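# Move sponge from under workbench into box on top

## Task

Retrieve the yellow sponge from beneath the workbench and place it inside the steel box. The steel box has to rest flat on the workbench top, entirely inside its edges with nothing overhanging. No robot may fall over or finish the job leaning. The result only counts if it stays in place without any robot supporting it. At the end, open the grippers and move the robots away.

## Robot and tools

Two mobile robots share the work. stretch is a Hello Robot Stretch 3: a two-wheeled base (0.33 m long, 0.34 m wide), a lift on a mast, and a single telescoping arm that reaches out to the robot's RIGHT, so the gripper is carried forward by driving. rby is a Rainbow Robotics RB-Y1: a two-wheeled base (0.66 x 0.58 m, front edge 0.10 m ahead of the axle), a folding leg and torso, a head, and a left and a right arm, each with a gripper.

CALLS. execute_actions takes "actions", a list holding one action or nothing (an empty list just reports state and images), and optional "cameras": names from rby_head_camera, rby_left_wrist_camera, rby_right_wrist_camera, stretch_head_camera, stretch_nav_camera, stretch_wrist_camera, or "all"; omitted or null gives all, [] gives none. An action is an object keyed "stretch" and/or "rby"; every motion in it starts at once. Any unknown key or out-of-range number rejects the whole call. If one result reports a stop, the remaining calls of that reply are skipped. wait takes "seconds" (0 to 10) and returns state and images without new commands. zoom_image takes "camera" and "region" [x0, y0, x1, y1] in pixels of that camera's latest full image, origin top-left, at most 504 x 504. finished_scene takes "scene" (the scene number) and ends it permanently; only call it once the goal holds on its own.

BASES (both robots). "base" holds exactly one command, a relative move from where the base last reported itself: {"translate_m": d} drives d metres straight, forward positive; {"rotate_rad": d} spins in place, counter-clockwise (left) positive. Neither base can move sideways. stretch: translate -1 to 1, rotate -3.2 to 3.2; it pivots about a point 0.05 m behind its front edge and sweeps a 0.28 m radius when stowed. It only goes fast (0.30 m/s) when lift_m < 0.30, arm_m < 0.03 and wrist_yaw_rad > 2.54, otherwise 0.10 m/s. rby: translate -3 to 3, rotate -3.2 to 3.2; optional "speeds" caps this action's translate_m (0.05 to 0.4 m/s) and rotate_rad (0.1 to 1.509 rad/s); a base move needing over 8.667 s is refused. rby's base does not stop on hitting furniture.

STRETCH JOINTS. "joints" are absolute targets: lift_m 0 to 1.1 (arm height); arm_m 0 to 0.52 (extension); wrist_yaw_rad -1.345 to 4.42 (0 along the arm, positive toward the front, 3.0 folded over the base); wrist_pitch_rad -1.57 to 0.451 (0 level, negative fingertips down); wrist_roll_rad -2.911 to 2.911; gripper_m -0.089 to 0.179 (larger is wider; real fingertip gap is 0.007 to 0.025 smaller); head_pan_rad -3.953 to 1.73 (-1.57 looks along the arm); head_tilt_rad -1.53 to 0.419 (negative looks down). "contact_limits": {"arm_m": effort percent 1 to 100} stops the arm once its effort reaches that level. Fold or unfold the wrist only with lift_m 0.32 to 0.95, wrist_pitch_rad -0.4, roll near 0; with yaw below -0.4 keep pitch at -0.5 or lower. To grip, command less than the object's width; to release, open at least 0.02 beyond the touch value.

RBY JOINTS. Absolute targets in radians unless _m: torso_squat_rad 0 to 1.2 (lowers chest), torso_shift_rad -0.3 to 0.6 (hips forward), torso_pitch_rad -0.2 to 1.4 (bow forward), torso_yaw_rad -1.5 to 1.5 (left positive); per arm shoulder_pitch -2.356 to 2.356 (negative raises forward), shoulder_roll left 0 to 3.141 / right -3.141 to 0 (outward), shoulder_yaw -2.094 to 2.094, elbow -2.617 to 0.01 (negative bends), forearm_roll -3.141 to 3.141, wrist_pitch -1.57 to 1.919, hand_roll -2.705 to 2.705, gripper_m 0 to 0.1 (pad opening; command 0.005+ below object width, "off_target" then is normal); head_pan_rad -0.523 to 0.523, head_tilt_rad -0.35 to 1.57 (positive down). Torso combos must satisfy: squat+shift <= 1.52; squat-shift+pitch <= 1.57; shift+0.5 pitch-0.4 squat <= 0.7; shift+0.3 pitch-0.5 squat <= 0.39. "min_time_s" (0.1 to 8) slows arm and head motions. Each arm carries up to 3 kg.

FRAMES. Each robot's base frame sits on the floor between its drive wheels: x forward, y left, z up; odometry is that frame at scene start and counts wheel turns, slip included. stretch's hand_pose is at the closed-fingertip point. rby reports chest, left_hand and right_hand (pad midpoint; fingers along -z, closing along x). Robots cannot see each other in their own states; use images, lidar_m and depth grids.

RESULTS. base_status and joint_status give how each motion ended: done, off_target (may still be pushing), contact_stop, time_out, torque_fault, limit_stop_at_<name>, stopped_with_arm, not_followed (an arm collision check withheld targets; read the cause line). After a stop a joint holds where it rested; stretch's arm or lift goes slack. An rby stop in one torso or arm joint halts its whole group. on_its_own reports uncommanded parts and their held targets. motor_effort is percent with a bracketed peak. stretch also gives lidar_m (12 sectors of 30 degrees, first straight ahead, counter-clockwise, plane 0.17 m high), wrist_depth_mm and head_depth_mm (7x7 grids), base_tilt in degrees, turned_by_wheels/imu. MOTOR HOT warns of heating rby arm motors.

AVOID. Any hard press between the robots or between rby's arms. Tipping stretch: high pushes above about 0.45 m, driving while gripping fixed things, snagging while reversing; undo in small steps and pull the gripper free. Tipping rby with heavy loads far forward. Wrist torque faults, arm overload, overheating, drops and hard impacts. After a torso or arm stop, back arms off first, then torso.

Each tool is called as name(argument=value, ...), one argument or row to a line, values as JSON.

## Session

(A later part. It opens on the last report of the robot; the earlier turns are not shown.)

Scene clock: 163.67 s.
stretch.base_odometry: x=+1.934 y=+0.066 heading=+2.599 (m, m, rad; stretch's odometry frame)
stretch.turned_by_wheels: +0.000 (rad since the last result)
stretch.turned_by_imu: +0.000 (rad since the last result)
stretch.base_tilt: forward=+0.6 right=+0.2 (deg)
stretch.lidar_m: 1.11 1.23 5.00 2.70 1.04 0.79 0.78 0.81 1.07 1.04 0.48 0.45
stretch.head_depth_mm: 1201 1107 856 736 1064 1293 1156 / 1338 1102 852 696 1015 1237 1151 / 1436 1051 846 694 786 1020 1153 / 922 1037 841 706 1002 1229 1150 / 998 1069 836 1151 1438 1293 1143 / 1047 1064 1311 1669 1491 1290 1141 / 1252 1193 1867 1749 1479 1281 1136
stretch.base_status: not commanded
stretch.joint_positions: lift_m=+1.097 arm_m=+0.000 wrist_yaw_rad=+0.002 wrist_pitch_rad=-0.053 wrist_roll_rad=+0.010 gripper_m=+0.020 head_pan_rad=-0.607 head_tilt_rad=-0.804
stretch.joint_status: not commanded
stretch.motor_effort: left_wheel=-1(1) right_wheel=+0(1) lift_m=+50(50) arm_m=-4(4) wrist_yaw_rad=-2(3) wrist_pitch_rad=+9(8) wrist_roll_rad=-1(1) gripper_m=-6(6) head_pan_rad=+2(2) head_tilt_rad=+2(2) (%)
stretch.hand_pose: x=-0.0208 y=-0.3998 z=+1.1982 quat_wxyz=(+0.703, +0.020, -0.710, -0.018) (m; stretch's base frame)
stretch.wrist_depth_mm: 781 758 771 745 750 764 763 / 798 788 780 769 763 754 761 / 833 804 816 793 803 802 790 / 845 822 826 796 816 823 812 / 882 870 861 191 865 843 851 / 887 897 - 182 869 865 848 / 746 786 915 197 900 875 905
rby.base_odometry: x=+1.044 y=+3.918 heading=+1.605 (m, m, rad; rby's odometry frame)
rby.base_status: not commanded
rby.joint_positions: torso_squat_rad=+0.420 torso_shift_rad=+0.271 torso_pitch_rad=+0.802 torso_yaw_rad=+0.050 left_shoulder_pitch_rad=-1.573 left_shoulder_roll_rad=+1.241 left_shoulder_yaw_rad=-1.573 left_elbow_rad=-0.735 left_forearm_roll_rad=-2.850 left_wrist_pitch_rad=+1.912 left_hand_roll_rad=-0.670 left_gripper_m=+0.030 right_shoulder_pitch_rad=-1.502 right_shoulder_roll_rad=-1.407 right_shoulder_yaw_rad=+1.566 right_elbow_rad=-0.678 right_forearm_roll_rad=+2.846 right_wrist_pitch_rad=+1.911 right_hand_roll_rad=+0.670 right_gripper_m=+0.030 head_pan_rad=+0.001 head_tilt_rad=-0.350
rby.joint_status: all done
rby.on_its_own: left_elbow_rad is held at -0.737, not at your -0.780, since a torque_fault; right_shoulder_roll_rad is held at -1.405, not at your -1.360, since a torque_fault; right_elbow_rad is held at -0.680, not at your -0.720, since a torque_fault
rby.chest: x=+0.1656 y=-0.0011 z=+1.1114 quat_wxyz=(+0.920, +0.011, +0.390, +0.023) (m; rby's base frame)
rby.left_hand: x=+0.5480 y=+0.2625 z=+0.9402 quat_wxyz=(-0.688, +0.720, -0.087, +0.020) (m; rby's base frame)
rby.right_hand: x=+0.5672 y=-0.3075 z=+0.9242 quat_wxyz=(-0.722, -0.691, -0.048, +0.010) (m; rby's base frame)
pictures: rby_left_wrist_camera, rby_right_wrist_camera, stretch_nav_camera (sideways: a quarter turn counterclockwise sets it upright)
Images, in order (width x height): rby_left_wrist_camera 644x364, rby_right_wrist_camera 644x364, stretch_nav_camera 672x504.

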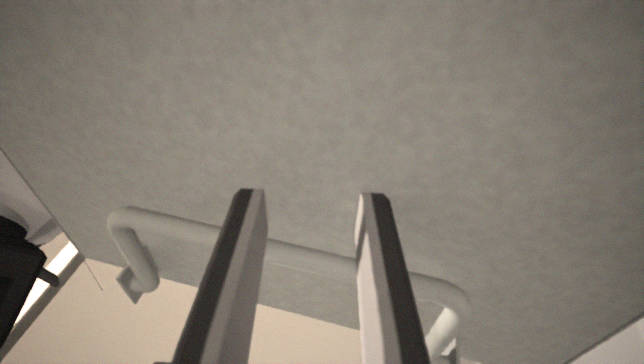

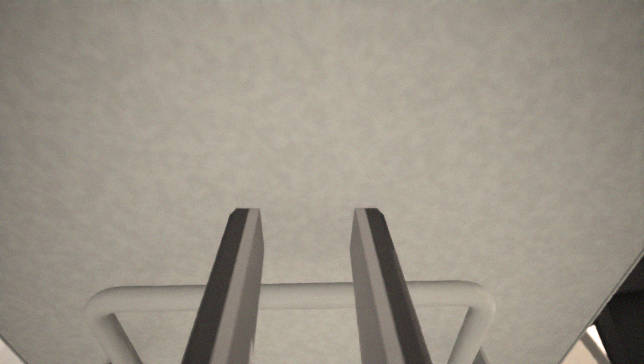

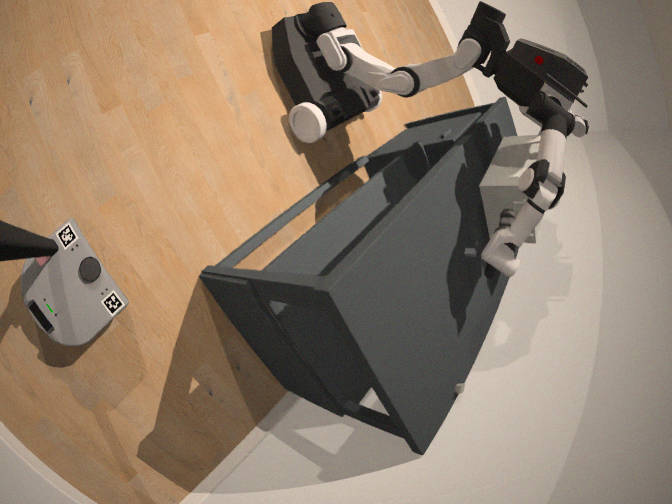

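execute_actions(
  actions=[
    {"rby":{"joints":{"torso_pitch_rad":0.92,"left_hand_roll_rad":-0.79,"right_hand_roll_rad":0.79},"min_time_s":2},"stretch":{"joints":{"head_pan_rad":-0.35,"head_tilt_rad":-0.45}}},
  ],
  cameras=["stretch_head_camera","rby_left_wrist_camera","rby_right_wrist_camera"],
)

Scene clock: 166.37 s.
stretch.base_odometry: x=+1.934 y=+0.066 heading=+2.599 (m, m, rad; stretch's odometry frame)
stretch.turned_by_wheels: +0.000 (rad since the last result)
stretch.turned_by_imu: +0.000 (rad since the last result)
stretch.base_tilt: forward=+0.6 right=+0.4 (deg)
stretch.lidar_m: 1.11 1.23 4.96 2.71 1.04 0.79 0.78 0.81 1.07 1.03 0.48 0.45
stretch.head_depth_mm: 1615 1658 1648 1069 855 669 577 / 1928 1982 1362 1014 849 665 590 / 2373 2469 968 1162 844 732 946 / 3149 3060 1244 1154 1277 1226 1329 / 3337 1109 1624 1699 1869 1641 1355 / 3221 1133 1977 2858 2066 1495 1341 / 3186 1158 1243 1369 1570 1428 1344
stretch.base_status: not commanded
stretch.joint_positions: lift_m=+1.097 arm_m=+0.000 wrist_yaw_rad=+0.002 wrist_pitch_rad=-0.053 wrist_roll_rad=+0.010 gripper_m=+0.020 head_pan_rad=-0.357 head_tilt_rad=-0.458
stretch.joint_status: all done
stretch.motor_effort: left_wheel=-1(1) right_wheel=+1(1) lift_m=+50(50) arm_m=-3(4) wrist_yaw_rad=-3(2) wrist_pitch_rad=+8(8) wrist_roll_rad=-1(1) gripper_m=-5(5) head_pan_rad=+3(17) head_tilt_rad=+6(35) (%)
stretch.hand_pose: x=-0.0208 y=-0.3998 z=+1.1982 quat_wxyz=(+0.703, +0.020, -0.710, -0.018) (m; stretch's base frame)
stretch.wrist_depth_mm: 780 745 759 759 745 735 735 / 788 776 786 794 751 773 770 / 839 821 812 823 809 794 758 / 848 842 816 832 811 816 794 / 876 851 861 192 846 844 836 / 878 908 - 182 868 869 883 / 735 800 891 199 887 911 923
rby.base_odometry: x=+1.044 y=+3.918 heading=+1.605 (m, m, rad; rby's odometry frame)
rby.base_status: not commanded
rby.joint_positions: torso_squat_rad=+0.420 torso_shift_rad=+0.268 torso_pitch_rad=+0.916 torso_yaw_rad=+0.049 left_shoulder_pitch_rad=-1.576 left_shoulder_roll_rad=+1.240 left_shoulder_yaw_rad=-1.571 left_elbow_rad=-0.737 left_forearm_roll_rad=-2.849 left_wrist_pitch_rad=+1.913 left_hand_roll_rad=-0.790 left_gripper_m=+0.030 right_shoulder_pitch_rad=-1.512 right_shoulder_roll_rad=-1.413 right_shoulder_yaw_rad=+1.561 right_elbow_rad=-0.677 right_forearm_roll_rad=+2.843 right_wrist_pitch_rad=+1.913 right_hand_roll_rad=+0.790 right_gripper_m=+0.030 head_pan_rad=+0.001 head_tilt_rad=-0.350
rby.joint_status: all done
rby.on_its_own: left_elbow_rad is held at -0.737, not at your -0.780, since a torque_fault; right_shoulder_roll_rad is held at -1.405, not at your -1.360, since a torque_fault; right_elbow_rad is held at -0.680, not at your -0.720, since a torque_fault
rby.chest: x=+0.1867 y=+0.0001 z=+1.0852 quat_wxyz=(+0.897, +0.011, +0.442, +0.022) (m; rby's base frame)
rby.left_hand: x=+0.5479 y=+0.2621 z=+0.8725 quat_wxyz=(-0.680, +0.728, -0.081, +0.022) (m; rby's base frame)
rby.right_hand: x=+0.5685 y=-0.3077 z=+0.8599 quat_wxyz=(-0.719, -0.693, -0.041, +0.002) (m; rby's base frame)
pictures: rby_left_wrist_camera, rby_right_wrist_camera, stretch_head_camera (sideways: a quarter turn clockwise sets it upright)
Images, in order (width x height): rby_left_wrist_camera 644x364, rby_right_wrist_camera 644x364, stretch_head_camera 896x504.

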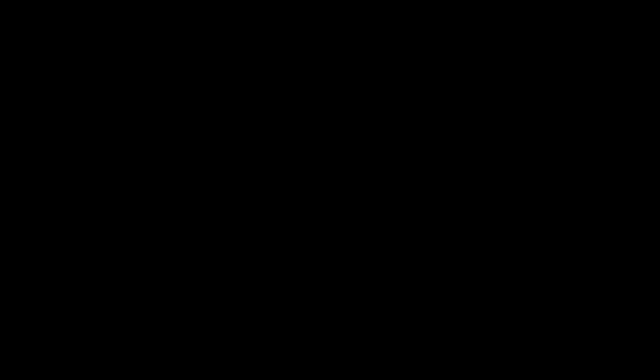

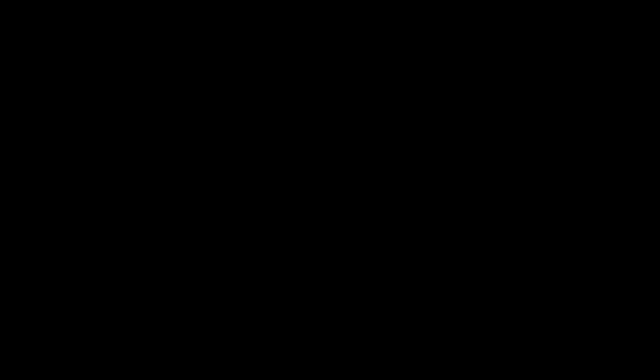

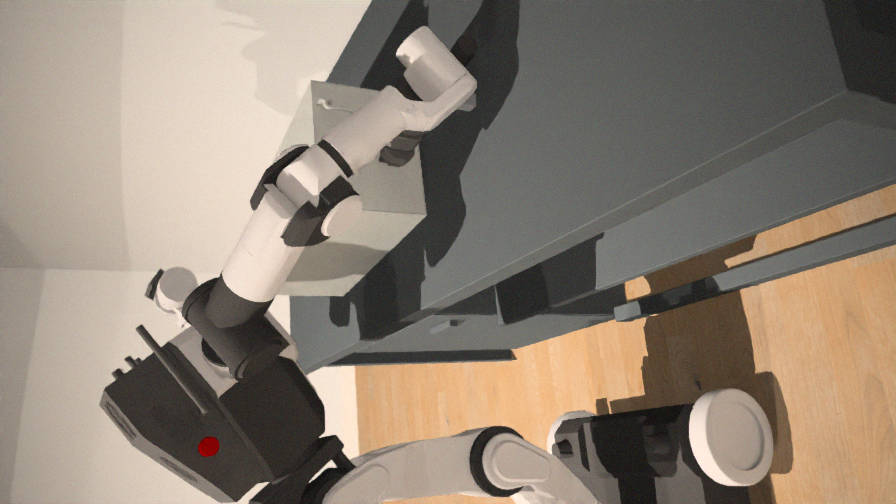

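execute_actions(
  actions=[
    {"rby":{"joints":{"left_shoulder_roll_rad":1.6,"left_elbow_rad":-0.62,"right_shoulder_roll_rad":-1.68,"right_elbow_rad":-0.58},"min_time_s":2}},
  ],
  cameras=["rby_left_wrist_camera","rby_right_wrist_camera"],
)

Scene clock: 168.97 s.
stretch.base_odometry: x=+1.934 y=+0.066 heading=+2.599 (m, m, rad; stretch's odometry frame)
stretch.turned_by_wheels: +0.000 (rad since the last result)
stretch.turned_by_imu: +0.000 (rad since the last result)
stretch.base_tilt: forward=+0.9 right=+0.4 (deg)
stretch.lidar_m: 1.11 1.23 4.99 2.70 1.05 0.79 0.78 0.82 1.07 1.03 0.48 0.45
stretch.head_depth_mm: 1611 1656 1644 1019 855 668 577 / 1924 1990 919 1115 849 665 592 / 2381 2373 910 1162 844 733 946 / 3149 2896 1312 1160 1271 1229 1329 / 3352 1128 1603 1700 1875 1629 1351 / 3229 1131 1286 2841 2060 1493 1348 / 3196 1161 1238 1372 1579 1430 1340
stretch.base_status: not commanded
stretch.joint_positions: lift_m=+1.097 arm_m=+0.000 wrist_yaw_rad=+0.002 wrist_pitch_rad=-0.053 wrist_roll_rad=+0.010 gripper_m=+0.020 head_pan_rad=-0.357 head_tilt_rad=-0.458
stretch.joint_status: not commanded
stretch.motor_effort: left_wheel=-1(1) right_wheel=+1(1) lift_m=+51(50) arm_m=-3(3) wrist_yaw_rad=-3(3) wrist_pitch_rad=+8(8) wrist_roll_rad=-1(1) gripper_m=-6(6) head_pan_rad=+3(2) head_tilt_rad=+6(5) (%)
stretch.hand_pose: x=-0.0208 y=-0.3998 z=+1.1982 quat_wxyz=(+0.703, +0.020, -0.710, -0.018) (m; stretch's base frame)
stretch.wrist_depth_mm: 768 769 762 756 761 751 726 / 801 802 772 768 750 779 750 / 806 817 799 804 772 797 795 / 843 830 823 831 818 820 811 / 837 847 852 193 831 855 838 / 886 890 - 182 845 860 865 / 734 790 917 197 893 880 911
rby.base_odometry: x=+1.044 y=+3.918 heading=+1.605 (m, m, rad; rby's odometry frame)
rby.base_status: not commanded
rby.joint_positions: torso_squat_rad=+0.420 torso_shift_rad=+0.270 torso_pitch_rad=+0.920 torso_yaw_rad=+0.050 left_shoulder_pitch_rad=-1.576 left_shoulder_roll_rad=+1.600 left_shoulder_yaw_rad=-1.571 left_elbow_rad=-0.620 left_forearm_roll_rad=-2.849 left_wrist_pitch_rad=+1.913 left_hand_roll_rad=-0.790 left_gripper_m=+0.030 right_shoulder_pitch_rad=-1.506 right_shoulder_roll_rad=-1.680 right_shoulder_yaw_rad=+1.564 right_elbow_rad=-0.580 right_forearm_roll_rad=+2.844 right_wrist_pitch_rad=+1.912 right_hand_roll_rad=+0.790 right_gripper_m=+0.030 head_pan_rad=+0.001 head_tilt_rad=-0.350
rby.joint_status: all done
rby.chest: x=+0.1886 y=-0.0010 z=+1.0840 quat_wxyz=(+0.896, +0.012, +0.444, +0.023) (m; rby's base frame)
rby.left_hand: x=+0.5677 y=+0.4165 z=+0.9405 quat_wxyz=(-0.800, +0.595, +0.067, -0.026) (m; rby's base frame)
rby.right_hand: x=+0.5787 y=-0.4262 z=+0.9130 quat_wxyz=(-0.807, -0.585, +0.068, +0.039) (m; rby's base frame)
pictures: rby_left_wrist_camera, rby_right_wrist_camera
Images, in order (width x height): rby_left_wrist_camera 644x364, rby_right_wrist_camera 644x364.

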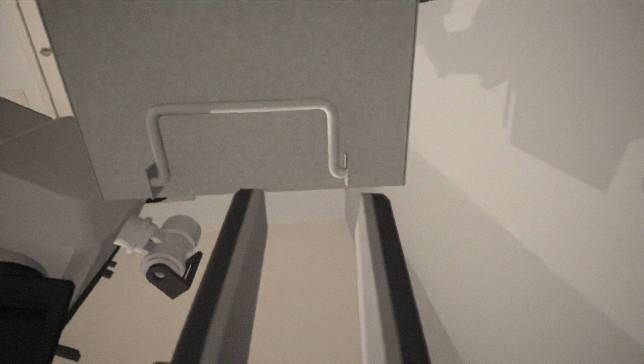

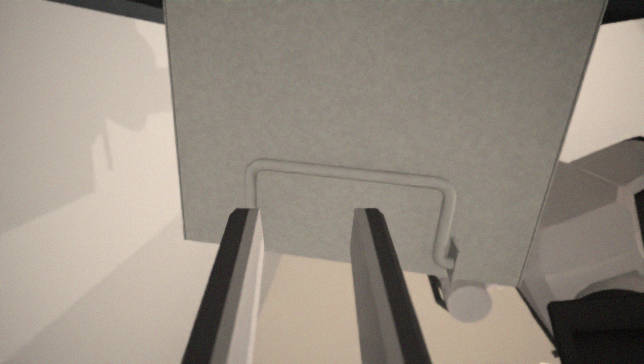

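execute_actions(
  actions=[
    {"rby":{"base":{"translate_m":-2.2}},"stretch":{"joints":{"wrist_pitch_rad":0.1,"head_pan_rad":-0.9,"head_tilt_rad":-0.7}}},
  ],
  cameras=[],
)

execute_actions(
  actions=[
    {"stretch":{"base":{"translate_m":1.0}}},
  ],
  cameras=["stretch_head_camera","stretch_nav_camera"],
)

Scene clock: 176.33 s.
stretch.base_odometry: x=+1.934 y=+0.066 heading=+2.599 (m, m, rad; stretch's odometry frame)
stretch.turned_by_wheels: +0.000 (rad since the last result)
stretch.turned_by_imu: +0.001 (rad since the last result)
stretch.base_tilt: forward=+0.4 right=+0.5 (deg)
stretch.lidar_m: 1.54 3.89 2.42 2.70 1.05 0.79 0.78 0.81 1.06 1.04 0.48 0.45
stretch.head_depth_mm: 950 1033 1042 1188 1371 1396 1208 / 1022 1118 1035 886 1205 1358 1202 / 1106 1222 1026 793 1097 1186 1197 / 1200 1290 1018 786 1011 975 1144 / 1313 1376 1012 780 654 808 1046 / 1458 1409 998 777 673 1237 1182 / 1620 1193 991 771 1085 1335 1182
stretch.base_status: not commanded
stretch.joint_positions: lift_m=+1.097 arm_m=+0.000 wrist_yaw_rad=+0.002 wrist_pitch_rad=+0.074 wrist_roll_rad=+0.010 gripper_m=+0.020 head_pan_rad=-0.893 head_tilt_rad=-0.691
stretch.joint_status: all done
stretch.motor_effort: left_wheel=-1(1) right_wheel=+1(1) lift_m=+50(50) arm_m=-4(3) wrist_yaw_rad=-3(1) wrist_pitch_rad=+9(12) wrist_roll_rad=-1(1) gripper_m=-7(6) head_pan_rad=-3(29) head_tilt_rad=-6(30) (%)
stretch.hand_pose: x=-0.0208 y=-0.4026 z=+1.2309 quat_wxyz=(+0.703, -0.025, -0.710, +0.027) (m; stretch's base frame)
stretch.wrist_depth_mm: 805 805 805 782 786 788 766 / 800 787 803 803 790 813 766 / 823 803 819 820 804 797 818 / 844 819 814 823 794 814 808 / 842 839 849 192 839 824 822 / 854 851 - 182 848 826 827 / 856 824 838 197 855 838 812
rby.base_odometry: x=+1.119 y=+1.719 heading=+1.605 (m, m, rad; rby's odometry frame)
rby.base_status: done
rby.joint_positions: torso_squat_rad=+0.420 torso_shift_rad=+0.270 torso_pitch_rad=+0.920 torso_yaw_rad=+0.050 left_shoulder_pitch_rad=-1.576 left_shoulder_roll_rad=+1.600 left_shoulder_yaw_rad=-1.571 left_elbow_rad=-0.620 left_forearm_roll_rad=-2.849 left_wrist_pitch_rad=+1.913 left_hand_roll_rad=-0.790 left_gripper_m=+0.030 right_shoulder_pitch_rad=-1.506 right_shoulder_roll_rad=-1.680 right_shoulder_yaw_rad=+1.564 right_elbow_rad=-0.580 right_forearm_roll_rad=+2.844 right_wrist_pitch_rad=+1.912 right_hand_roll_rad=+0.790 right_gripper_m=+0.030 head_pan_rad=+0.001 head_tilt_rad=-0.350
rby.joint_status: not commanded
rby.chest: x=+0.1887 y=-0.0010 z=+1.0840 quat_wxyz=(+0.896, +0.012, +0.444, +0.023) (m; rby's base frame)
rby.left_hand: x=+0.5678 y=+0.4166 z=+0.9406 quat_wxyz=(-0.800, +0.595, +0.067, -0.026) (m; rby's base frame)
rby.right_hand: x=+0.5787 y=-0.4264 z=+0.9130 quat_wxyz=(-0.807, -0.585, +0.068, +0.039) (m; rby's base frame)
pictures: none
No camera images: the call's "cameras" was empty. Leave "cameras" out to get every camera's image.

Scene clock: 187.73 s.
stretch.base_odometry: x=+1.078 y=+0.583 heading=+2.599 (m, m, rad; stretch's odometry frame)
stretch.turned_by_wheels: +0.000 (rad since the last result)
stretch.turned_by_imu: +0.004 (rad since the last result)
stretch.base_tilt: forward=+0.5 right=+0.2 (deg)
stretch.lidar_m: 2.88 3.00 2.20 2.13 2.43 1.80 1.75 0.67 0.92 1.00 0.70 0.62
stretch.head_depth_mm: 983 1071 749 538 585 548 492 / 1057 1147 810 569 620 545 775 / 1139 1215 853 625 643 563 819 / 1243 1290 669 694 641 884 1106 / 1370 1420 697 744 656 962 1166 / 1514 1614 768 776 904 1198 1184 / 1689 1878 993 797 1150 1335 1182
stretch.base_status: done
stretch.joint_positions: lift_m=+1.097 arm_m=+0.000 wrist_yaw_rad=+0.002 wrist_pitch_rad=+0.075 wrist_roll_rad=+0.010 gripper_m=+0.020 head_pan_rad=-0.893 head_tilt_rad=-0.691
stretch.joint_status: not commanded
stretch.motor_effort: left_wheel=-1(4) right_wheel=+1(4) lift_m=+50(50) arm_m=-3(4) wrist_yaw_rad=-3(3) wrist_pitch_rad=+9(9) wrist_roll_rad=-1(2) gripper_m=-6(5) head_pan_rad=-2(3) head_tilt_rad=-6(6) (%)
stretch.hand_pose: x=-0.0208 y=-0.4026 z=+1.2310 quat_wxyz=(+0.703, -0.025, -0.710, +0.027) (m; stretch's base frame)
stretch.wrist_depth_mm: 849 850 839 802 816 818 817 / 857 828 814 846 860 799 842 / 863 828 819 844 849 849 857 / 853 888 838 828 824 844 878 / 863 877 899 193 868 867 858 / 876 917 - 182 843 881 845 / 871 888 866 198 897 869 870
rby.base_odometry: x=+1.119 y=+1.719 heading=+1.605 (m, m, rad; rby's odometry frame)
rby.base_status: not commanded
rby.joint_positions: torso_squat_rad=+0.420 torso_shift_rad=+0.270 torso_pitch_rad=+0.920 torso_yaw_rad=+0.050 left_shoulder_pitch_rad=-1.576 left_shoulder_roll_rad=+1.600 left_shoulder_yaw_rad=-1.571 left_elbow_rad=-0.620 left_forearm_roll_rad=-2.849 left_wrist_pitch_rad=+1.913 left_hand_roll_rad=-0.790 left_gripper_m=+0.030 right_shoulder_pitch_rad=-1.506 right_shoulder_roll_rad=-1.680 right_shoulder_yaw_rad=+1.564 right_elbow_rad=-0.580 right_forearm_roll_rad=+2.844 right_wrist_pitch_rad=+1.912 right_hand_roll_rad=+0.790 right_gripper_m=+0.030 head_pan_rad=+0.001 head_tilt_rad=-0.350
rby.joint_status: not commanded
rby.chest: x=+0.1887 y=-0.0010 z=+1.0839 quat_wxyz=(+0.896, +0.012, +0.444, +0.023) (m; rby's base frame)
rby.left_hand: x=+0.5678 y=+0.4166 z=+0.9405 quat_wxyz=(-0.800, +0.595, +0.067, -0.026) (m; rby's base frame)
rby.right_hand: x=+0.5787 y=-0.4264 z=+0.9129 quat_wxyz=(-0.807, -0.585, +0.068, +0.039) (m; rby's base frame)
pictures: stretch_head_camera (sideways: a quarter turn clockwise sets it upright), stretch_nav_camera (sideways: a quarter turn counterclockwise sets it upright)
Images, in order (width x height): stretch_head_camera 896x504, stretch_nav_camera 672x504.

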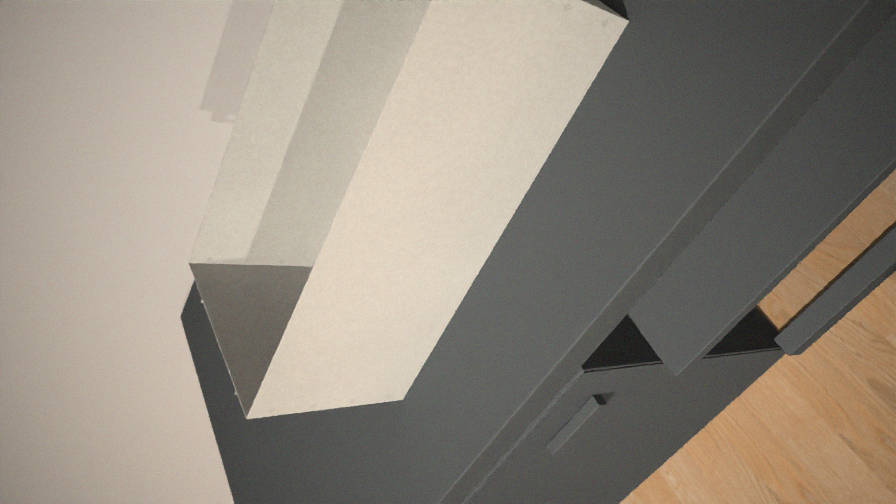

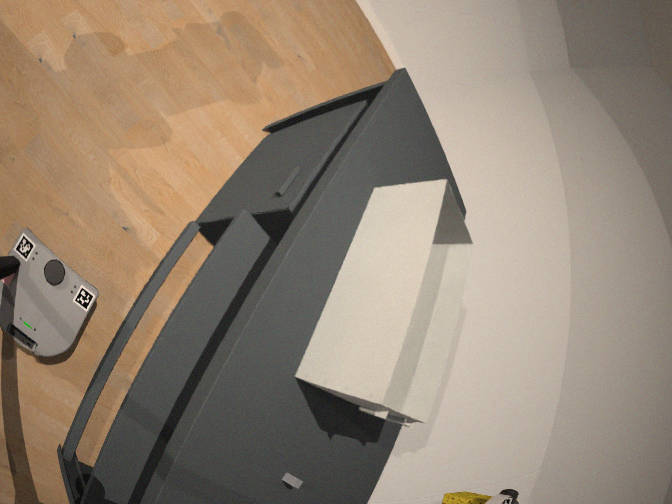

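execute_actions(
  actions=[
    {"stretch":{"base":{"translate_m":0.45},"joints":{"head_pan_rad":-1.5,"head_tilt_rad":-0.6}}},
  ],
  cameras=["stretch_head_camera","stretch_wrist_camera"],
)

Scene clock: 194.00 s.
stretch.base_odometry: x=+0.692 y=+0.815 heading=+2.599 (m, m, rad; stretch's odometry frame)
stretch.turned_by_wheels: +0.000 (rad since the last result)
stretch.turned_by_imu: +0.002 (rad since the last result)
stretch.base_tilt: forward=+0.8 right=+0.3 (deg)
stretch.lidar_m: 2.44 2.56 3.05 2.12 3.06 2.26 2.20 1.10 1.05 0.37 0.38 0.54
stretch.head_depth_mm: - - - - - 569 507 / - - - - - 566 515 / 898 991 733 757 553 578 517 / 913 1005 1070 763 559 576 524 / 926 1023 1087 759 566 573 665 / 941 1038 1126 601 601 570 682 / 954 1057 1129 867 685 567 704
stretch.base_status: done
stretch.joint_positions: lift_m=+1.097 arm_m=+0.000 wrist_yaw_rad=+0.002 wrist_pitch_rad=+0.075 wrist_roll_rad=+0.010 gripper_m=+0.020 head_pan_rad=-1.493 head_tilt_rad=-0.607
stretch.joint_status: all done
stretch.motor_effort: left_wheel=-1(3) right_wheel=+1(4) lift_m=+51(50) arm_m=-4(3) wrist_yaw_rad=-3(1) wrist_pitch_rad=+9(9) wrist_roll_rad=-1(1) gripper_m=-5(6) head_pan_rad=-2(27) head_tilt_rad=+5(19) (%)
stretch.hand_pose: x=-0.0208 y=-0.4026 z=+1.2310 quat_wxyz=(+0.703, -0.025, -0.710, +0.027) (m; stretch's base frame)
stretch.wrist_depth_mm: 874 842 826 836 836 808 856 / 878 871 867 856 859 818 839 / 866 868 857 852 854 852 856 / 884 902 866 868 856 857 858 / 902 883 867 192 859 867 878 / 925 888 - 181 904 894 898 / 910 905 923 197 937 871 870
rby.base_odometry: x=+1.119 y=+1.719 heading=+1.605 (m, m, rad; rby's odometry frame)
rby.base_status: not commanded
rby.joint_positions: torso_squat_rad=+0.420 torso_shift_rad=+0.270 torso_pitch_rad=+0.920 torso_yaw_rad=+0.050 left_shoulder_pitch_rad=-1.576 left_shoulder_roll_rad=+1.600 left_shoulder_yaw_rad=-1.571 left_elbow_rad=-0.620 left_forearm_roll_rad=-2.849 left_wrist_pitch_rad=+1.913 left_hand_roll_rad=-0.790 left_gripper_m=+0.030 right_shoulder_pitch_rad=-1.506 right_shoulder_roll_rad=-1.680 right_shoulder_yaw_rad=+1.564 right_elbow_rad=-0.580 right_forearm_roll_rad=+2.844 right_wrist_pitch_rad=+1.912 right_hand_roll_rad=+0.790 right_gripper_m=+0.030 head_pan_rad=+0.001 head_tilt_rad=-0.350
rby.joint_status: not commanded
rby.chest: x=+0.1887 y=-0.0010 z=+1.0839 quat_wxyz=(+0.896, +0.012, +0.444, +0.023) (m; rby's base frame)
rby.left_hand: x=+0.5678 y=+0.4166 z=+0.9405 quat_wxyz=(-0.800, +0.595, +0.067, -0.026) (m; rby's base frame)
rby.right_hand: x=+0.5787 y=-0.4264 z=+0.9129 quat_wxyz=(-0.807, -0.585, +0.068, +0.039) (m; rby's base frame)
pictures: stretch_head_camera (sideways: a quarter turn clockwise sets it upright), stretch_wrist_camera
Images, in order (width x height): stretch_head_camera 896x504, stretch_wrist_camera 644x364.

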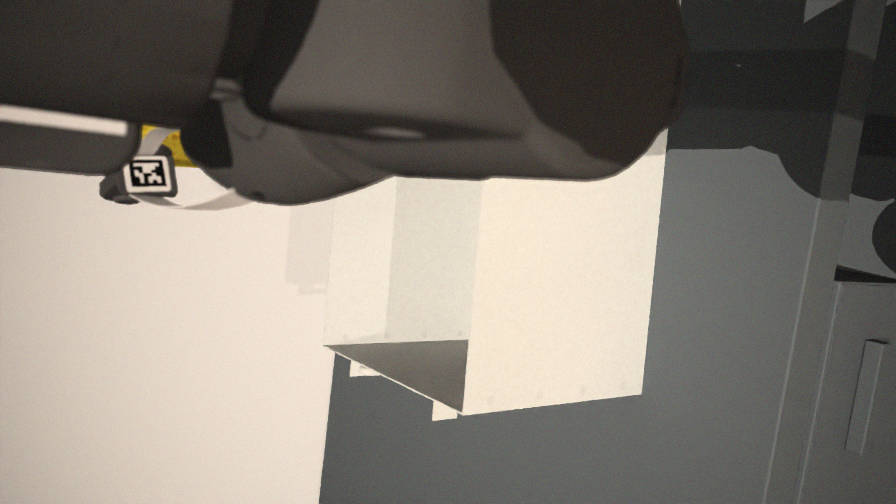

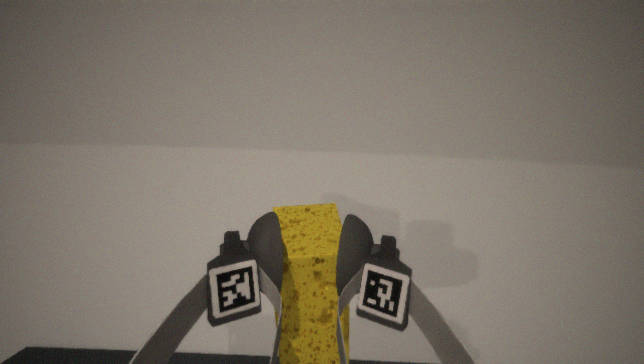

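execute_actions(
  actions=[
    {"stretch":{"joints":{"arm_m":0.38}}},
  ],
  cameras=[],
)

execute_actions(
  actions=[
    {"stretch":{"joints":{"wrist_pitch_rad":-0.8}}},
  ],
  cameras=["stretch_nav_camera","stretch_wrist_camera"],
)

Scene clock: 198.70 s.
stretch.base_odometry: x=+0.692 y=+0.815 heading=+2.599 (m, m, rad; stretch's odometry frame)
stretch.turned_by_wheels: +0.000 (rad since the last result)
stretch.turned_by_imu: +0.001 (rad since the last result)
stretch.base_tilt: forward=+0.6 right=+0.3 (deg)
stretch.lidar_m: 2.44 2.56 3.04 2.11 3.03 2.26 2.20 1.09 1.05 0.37 0.38 0.54
stretch.head_depth_mm: - 965 1032 753 536 582 507 / - 993 1047 762 544 580 515 / 898 994 1047 756 552 578 517 / 911 1005 1066 765 558 574 524 / 926 1024 1084 757 565 572 664 / 940 1036 1126 640 599 569 684 / 956 1057 1128 868 685 567 703
stretch.base_status: not commanded
stretch.joint_positions: lift_m=+1.097 arm_m=+0.380 wrist_yaw_rad=+0.001 wrist_pitch_rad=+0.076 wrist_roll_rad=+0.010 gripper_m=+0.020 head_pan_rad=-1.493 head_tilt_rad=-0.606
stretch.joint_status: all done
stretch.motor_effort: left_wheel=-1(1) right_wheel=+1(1) lift_m=+50(51) arm_m=+3(6) wrist_yaw_rad=-2(3) wrist_pitch_rad=+8(9) wrist_roll_rad=-1(1) gripper_m=-6(6) head_pan_rad=-3(3) head_tilt_rad=+4(4) (%)
stretch.hand_pose: x=-0.0211 y=-0.7820 z=+1.2314 quat_wxyz=(+0.703, -0.026, -0.710, +0.027) (m; stretch's base frame)
stretch.wrist_depth_mm: 460 453 466 453 456 460 447 / 469 474 459 462 460 455 453 / 473 470 474 463 466 472 459 / 471 475 472 465 465 459 470 / 489 478 469 193 479 466 471 / 488 492 - 181 474 482 472 / 490 496 487 197 482 475 476
rby.base_odometry: x=+1.119 y=+1.719 heading=+1.605 (m, m, rad; rby's odometry frame)
rby.base_status: not commanded
rby.joint_positions: torso_squat_rad=+0.420 torso_shift_rad=+0.270 torso_pitch_rad=+0.920 torso_yaw_rad=+0.050 left_shoulder_pitch_rad=-1.576 left_shoulder_roll_rad=+1.600 left_shoulder_yaw_rad=-1.571 left_elbow_rad=-0.620 left_forearm_roll_rad=-2.849 left_wrist_pitch_rad=+1.913 left_hand_roll_rad=-0.790 left_gripper_m=+0.030 right_shoulder_pitch_rad=-1.506 right_shoulder_roll_rad=-1.680 right_shoulder_yaw_rad=+1.564 right_elbow_rad=-0.580 right_forearm_roll_rad=+2.844 right_wrist_pitch_rad=+1.912 right_hand_roll_rad=+0.790 right_gripper_m=+0.030 head_pan_rad=+0.001 head_tilt_rad=-0.350
rby.joint_status: not commanded
rby.chest: x=+0.1887 y=-0.0010 z=+1.0839 quat_wxyz=(+0.896, +0.012, +0.444, +0.023) (m; rby's base frame)
rby.left_hand: x=+0.5678 y=+0.4166 z=+0.9405 quat_wxyz=(-0.800, +0.595, +0.067, -0.026) (m; rby's base frame)
rby.right_hand: x=+0.5787 y=-0.4264 z=+0.9129 quat_wxyz=(-0.807, -0.585, +0.068, +0.039) (m; rby's base frame)
pictures: none
No camera images: the call's "cameras" was empty. Leave "cameras" out to get every camera's image.

Scene clock: 199.97 s.
stretch.base_odometry: x=+0.692 y=+0.815 heading=+2.599 (m, m, rad; stretch's odometry frame)
stretch.turned_by_wheels: +0.000 (rad since the last result)
stretch.turned_by_imu: +0.000 (rad since the last result)
stretch.base_tilt: forward=+0.6 right=+0.3 (deg)
stretch.lidar_m: 2.43 2.56 3.06 2.12 3.05 2.26 2.20 1.10 1.05 0.37 0.38 0.54
stretch.head_depth_mm: - 964 1032 752 537 585 507 / - - 1040 762 543 581 515 / 893 988 718 757 551 577 517 / 912 1005 1068 762 558 576 523 / 925 1023 1090 758 566 572 664 / 942 1039 1126 642 599 569 681 / 953 1057 1122 865 685 567 703
stretch.base_status: not commanded
stretch.joint_positions: lift_m=+1.097 arm_m=+0.380 wrist_yaw_rad=+0.001 wrist_pitch_rad=-0.804 wrist_roll_rad=+0.010 gripper_m=+0.020 head_pan_rad=-1.493 head_tilt_rad=-0.606
stretch.joint_status: all done
stretch.motor_effort: left_wheel=-1(1) right_wheel=+1(1) lift_m=+50(50) arm_m=+4(3) wrist_yaw_rad=-1(1) wrist_pitch_rad=+1(5) wrist_roll_rad=-1(1) gripper_m=-4(6) head_pan_rad=-2(3) head_tilt_rad=+4(4) (%)
stretch.hand_pose: x=-0.0214 y=-0.6851 z=+1.0347 quat_wxyz=(+0.648, +0.276, -0.654, -0.278) (m; stretch's base frame)
stretch.wrist_depth_mm: 521 515 501 495 489 482 474 / 584 593 575 571 561 544 537 / 544 557 566 572 589 579 606 / 486 487 501 189 516 519 537 / 438 437 464 182 471 468 476 / 234 237 - 252 240 252 275 / 275 327 361 369 375 377 362
rby.base_odometry: x=+1.119 y=+1.719 heading=+1.605 (m, m, rad; rby's odometry frame)
rby.base_status: not commanded
rby.joint_positions: torso_squat_rad=+0.420 torso_shift_rad=+0.270 torso_pitch_rad=+0.920 torso_yaw_rad=+0.050 left_shoulder_pitch_rad=-1.576 left_shoulder_roll_rad=+1.600 left_shoulder_yaw_rad=-1.571 left_elbow_rad=-0.620 left_forearm_roll_rad=-2.849 left_wrist_pitch_rad=+1.913 left_hand_roll_rad=-0.790 left_gripper_m=+0.030 right_shoulder_pitch_rad=-1.506 right_shoulder_roll_rad=-1.680 right_shoulder_yaw_rad=+1.564 right_elbow_rad=-0.580 right_forearm_roll_rad=+2.844 right_wrist_pitch_rad=+1.912 right_hand_roll_rad=+0.790 right_gripper_m=+0.030 head_pan_rad=+0.001 head_tilt_rad=-0.350
rby.joint_status: not commanded
rby.chest: x=+0.1887 y=-0.0010 z=+1.0839 quat_wxyz=(+0.896, +0.012, +0.444, +0.023) (m; rby's base frame)
rby.left_hand: x=+0.5678 y=+0.4166 z=+0.9405 quat_wxyz=(-0.800, +0.595, +0.067, -0.026) (m; rby's base frame)
rby.right_hand: x=+0.5787 y=-0.4264 z=+0.9129 quat_wxyz=(-0.807, -0.585, +0.068, +0.039) (m; rby's base frame)
pictures: stretch_nav_camera (sideways: a quarter turn counterclockwise sets it upright), stretch_wrist_camera
Images, in order (width x height): stretch_nav_camera 672x504, stretch_wrist_camera 644x364.

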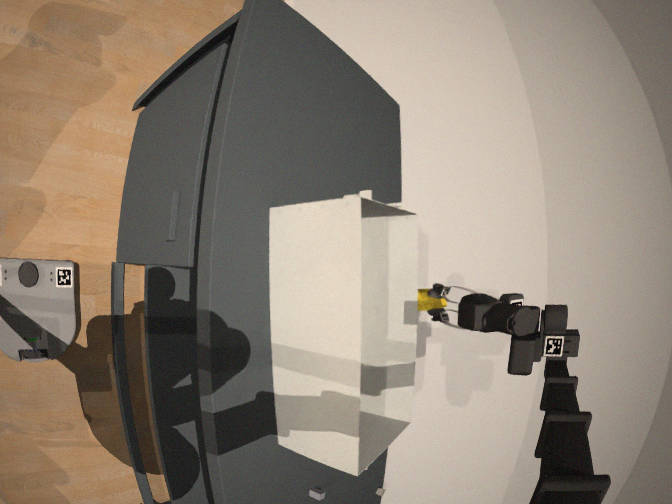

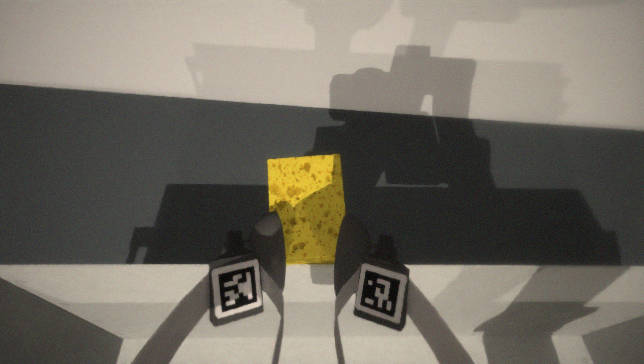

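execute_actions(
  actions=[
    {"stretch":{"joints":{"wrist_pitch_rad":-0.3}}},
  ],
  cameras=[],
)

execute_actions(
  actions=[
    {"stretch":{"joints":{"arm_m":0.24}}},
  ],
  cameras=[],
)

execute_actions(
  actions=[
    {"stretch":{"joints":{"wrist_pitch_rad":-0.7}}},
  ],
  cameras=["stretch_nav_camera","stretch_wrist_camera"],
)

Scene clock: 201.37 s.
stretch.base_odometry: x=+0.692 y=+0.815 heading=+2.599 (m, m, rad; stretch's odometry frame)
stretch.turned_by_wheels: +0.000 (rad since the last result)
stretch.turned_by_imu: +0.000 (rad since the last result)
stretch.base_tilt: forward=+0.7 right=+0.4 (deg)
stretch.lidar_m: 2.44 2.56 3.05 2.12 3.06 2.26 2.20 1.09 1.05 0.37 0.38 0.54
stretch.head_depth_mm: - 966 1031 751 537 582 507 / - 996 1046 760 544 582 515 / 900 997 1052 756 551 578 517 / 911 1004 1068 763 558 576 523 / 927 1021 1091 759 566 573 664 / 938 1042 1125 640 600 569 680 / 954 1060 1129 868 686 568 704
stretch.base_status: not commanded
stretch.joint_positions: lift_m=+1.097 arm_m=+0.380 wrist_yaw_rad=+0.001 wrist_pitch_rad=-0.324 wrist_roll_rad=+0.010 gripper_m=+0.020 head_pan_rad=-1.493 head_tilt_rad=-0.606
stretch.joint_status: all done
stretch.motor_effort: left_wheel=-1(2) right_wheel=+1(0) lift_m=+50(50) arm_m=+3(3) wrist_yaw_rad=-2(1) wrist_pitch_rad=+8(8) wrist_roll_rad=-1(1) gripper_m=-5(5) head_pan_rad=-3(3) head_tilt_rad=+4(4) (%)
stretch.hand_pose: x=-0.0212 y=-0.7599 z=+1.1316 quat_wxyz=(+0.695, +0.114, -0.701, -0.114) (m; stretch's base frame)
stretch.wrist_depth_mm: 427 433 416 415 410 417 410 / 462 451 454 445 448 445 434 / 485 486 485 478 475 467 471 / 521 520 509 199 507 508 507 / 577 577 547 183 548 551 542 / 613 618 - 619 595 589 592 / 519 530 529 529 529 557 571
rby.base_odometry: x=+1.119 y=+1.719 heading=+1.605 (m, m, rad; rby's odometry frame)
rby.base_status: not commanded
rby.joint_positions: torso_squat_rad=+0.420 torso_shift_rad=+0.270 torso_pitch_rad=+0.920 torso_yaw_rad=+0.050 left_shoulder_pitch_rad=-1.576 left_shoulder_roll_rad=+1.600 left_shoulder_yaw_rad=-1.571 left_elbow_rad=-0.620 left_forearm_roll_rad=-2.849 left_wrist_pitch_rad=+1.913 left_hand_roll_rad=-0.790 left_gripper_m=+0.030 right_shoulder_pitch_rad=-1.506 right_shoulder_roll_rad=-1.680 right_shoulder_yaw_rad=+1.564 right_elbow_rad=-0.580 right_forearm_roll_rad=+2.844 right_wrist_pitch_rad=+1.912 right_hand_roll_rad=+0.790 right_gripper_m=+0.030 head_pan_rad=+0.001 head_tilt_rad=-0.350
rby.joint_status: not commanded
rby.chest: x=+0.1887 y=-0.0010 z=+1.0839 quat_wxyz=(+0.896, +0.012, +0.444, +0.023) (m; rby's base frame)
rby.left_hand: x=+0.5678 y=+0.4166 z=+0.9405 quat_wxyz=(-0.800, +0.595, +0.067, -0.026) (m; rby's base frame)
rby.right_hand: x=+0.5787 y=-0.4264 z=+0.9129 quat_wxyz=(-0.807, -0.585, +0.068, +0.039) (m; rby's base frame)
pictures: none
No camera images: the call's "cameras" was empty. Leave "cameras" out to get every camera's image.

Scene clock: 203.67 s.
stretch.base_odometry: x=+0.692 y=+0.815 heading=+2.599 (m, m, rad; stretch's odometry frame)
stretch.turned_by_wheels: +0.000 (rad since the last result)
stretch.turned_by_imu: +0.000 (rad since the last result)
stretch.base_tilt: forward=+0.6 right=+0.4 (deg)
stretch.lidar_m: 2.44 2.56 3.06 2.12 3.04 2.26 2.20 1.09 1.05 0.37 0.38 0.54
stretch.head_depth_mm: - 985 1034 753 537 583 506 / - - 1060 761 545 582 515 / 898 979 1051 756 551 578 517 / 912 1005 1071 762 558 575 524 / 926 1024 1086 759 566 572 664 / 941 1041 1128 640 600 570 682 / 957 1058 1127 866 686 567 704
stretch.base_status: not commanded
stretch.joint_positions: lift_m=+1.097 arm_m=+0.240 wrist_yaw_rad=+0.001 wrist_pitch_rad=-0.323 wrist_roll_rad=+0.010 gripper_m=+0.020 head_pan_rad=-1.493 head_tilt_rad=-0.606
stretch.joint_status: all done
stretch.motor_effort: left_wheel=-1(1) right_wheel=+1(1) lift_m=+50(51) arm_m=-3(4) wrist_yaw_rad=-1(1) wrist_pitch_rad=+8(8) wrist_roll_rad=-1(1) gripper_m=-5(4) head_pan_rad=-3(2) head_tilt_rad=+4(4) (%)
stretch.hand_pose: x=-0.0212 y=-0.6206 z=+1.1318 quat_wxyz=(+0.695, +0.114, -0.701, -0.114) (m; stretch's base frame)
stretch.wrist_depth_mm: 562 548 551 552 534 538 540 / 597 603 588 592 586 570 572 / 640 633 633 640 619 634 600 / 693 720 677 198 668 649 656 / 734 745 738 182 722 717 719 / 615 626 - 597 661 684 683 / 512 315 317 322 325 328 335
rby.base_odometry: x=+1.119 y=+1.719 heading=+1.605 (m, m, rad; rby's odometry frame)
rby.base_status: not commanded
rby.joint_positions: torso_squat_rad=+0.420 torso_shift_rad=+0.270 torso_pitch_rad=+0.920 torso_yaw_rad=+0.050 left_shoulder_pitch_rad=-1.576 left_shoulder_roll_rad=+1.600 left_shoulder_yaw_rad=-1.571 left_elbow_rad=-0.620 left_forearm_roll_rad=-2.849 left_wrist_pitch_rad=+1.913 left_hand_roll_rad=-0.790 left_gripper_m=+0.030 right_shoulder_pitch_rad=-1.506 right_shoulder_roll_rad=-1.680 right_shoulder_yaw_rad=+1.564 right_elbow_rad=-0.580 right_forearm_roll_rad=+2.844 right_wrist_pitch_rad=+1.912 right_hand_roll_rad=+0.790 right_gripper_m=+0.030 head_pan_rad=+0.001 head_tilt_rad=-0.350
rby.joint_status: not commanded
rby.chest: x=+0.1887 y=-0.0010 z=+1.0839 quat_wxyz=(+0.896, +0.012, +0.444, +0.023) (m; rby's base frame)
rby.left_hand: x=+0.5678 y=+0.4166 z=+0.9405 quat_wxyz=(-0.800, +0.595, +0.067, -0.026) (m; rby's base frame)
rby.right_hand: x=+0.5787 y=-0.4264 z=+0.9129 quat_wxyz=(-0.807, -0.585, +0.068, +0.039) (m; rby's base frame)
pictures: none
No camera images: the call's "cameras" was empty. Leave "cameras" out to get every camera's image.

Scene clock: 204.67 s.
stretch.base_odometry: x=+0.692 y=+0.815 heading=+2.599 (m, m, rad; stretch's odometry frame)
stretch.turned_by_wheels: +0.000 (rad since the last result)
stretch.turned_by_imu: +0.000 (rad since the last result)
stretch.base_tilt: forward=+0.6 right=+0.3 (deg)
stretch.lidar_m: 2.44 2.57 3.06 2.11 3.06 2.25 2.20 1.09 1.05 0.37 0.38 0.54
stretch.head_depth_mm: - 985 1030 753 537 583 506 / - - 722 763 544 582 514 / 892 991 721 756 551 578 517 / 911 1005 1071 764 558 576 523 / 928 1020 1088 758 565 573 665 / 942 1038 1125 641 600 570 682 / 954 1060 1124 867 685 567 702
stretch.base_status: not commanded
stretch.joint_positions: lift_m=+1.097 arm_m=+0.240 wrist_yaw_rad=+0.001 wrist_pitch_rad=-0.710 wrist_roll_rad=+0.010 gripper_m=+0.020 head_pan_rad=-1.493 head_tilt_rad=-0.606
stretch.joint_status: all done
stretch.motor_effort: left_wheel=-1(1) right_wheel=+0(1) lift_m=+50(51) arm_m=-4(3) wrist_yaw_rad=-1(1) wrist_pitch_rad=+3(8) wrist_roll_rad=-1(1) gripper_m=-4(5) head_pan_rad=-3(2) head_tilt_rad=+4(4) (%)
stretch.hand_pose: x=-0.0213 y=-0.5639 z=+1.0507 quat_wxyz=(+0.660, +0.245, -0.666, -0.247) (m; stretch's base frame)
stretch.wrist_depth_mm: 645 623 605 610 606 586 589 / 693 694 692 708 685 674 670 / 619 611 629 658 679 694 674 / 518 331 332 198 341 340 340 / 283 368 386 184 414 415 379 / 265 392 - 429 460 455 377 / 268 363 398 398 395 410 379
rby.base_odometry: x=+1.119 y=+1.719 heading=+1.605 (m, m, rad; rby's odometry frame)
rby.base_status: not commanded
rby.joint_positions: torso_squat_rad=+0.420 torso_shift_rad=+0.270 torso_pitch_rad=+0.920 torso_yaw_rad=+0.050 left_shoulder_pitch_rad=-1.576 left_shoulder_roll_rad=+1.600 left_shoulder_yaw_rad=-1.571 left_elbow_rad=-0.620 left_forearm_roll_rad=-2.849 left_wrist_pitch_rad=+1.913 left_hand_roll_rad=-0.790 left_gripper_m=+0.030 right_shoulder_pitch_rad=-1.506 right_shoulder_roll_rad=-1.680 right_shoulder_yaw_rad=+1.564 right_elbow_rad=-0.580 right_forearm_roll_rad=+2.844 right_wrist_pitch_rad=+1.912 right_hand_roll_rad=+0.790 right_gripper_m=+0.030 head_pan_rad=+0.001 head_tilt_rad=-0.350
rby.joint_status: not commanded
rby.chest: x=+0.1887 y=-0.0010 z=+1.0839 quat_wxyz=(+0.896, +0.012, +0.444, +0.023) (m; rby's base frame)
rby.left_hand: x=+0.5678 y=+0.4166 z=+0.9405 quat_wxyz=(-0.800, +0.595, +0.067, -0.026) (m; rby's base frame)
rby.right_hand: x=+0.5787 y=-0.4264 z=+0.9129 quat_wxyz=(-0.807, -0.585, +0.068, +0.039) (m; rby's base frame)
pictures: stretch_nav_camera (sideways: a quarter turn counterclockwise sets it upright), stretch_wrist_camera
Images, in order (width x height): stretch_nav_camera 672x504, stretch_wrist_camera 644x364.

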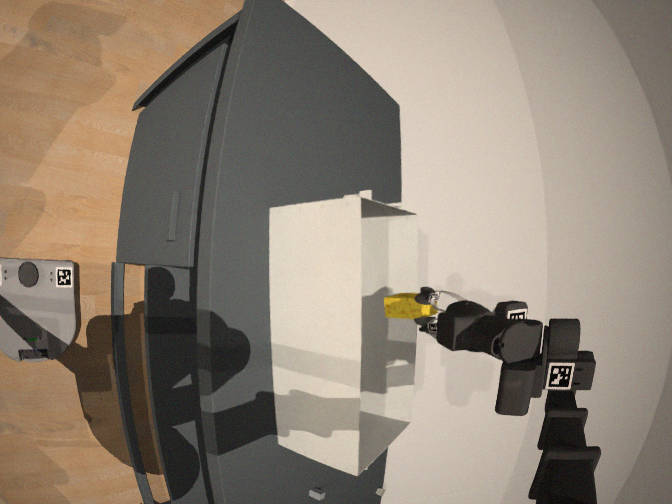

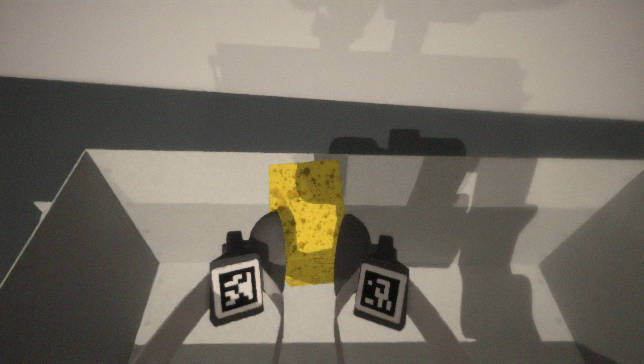

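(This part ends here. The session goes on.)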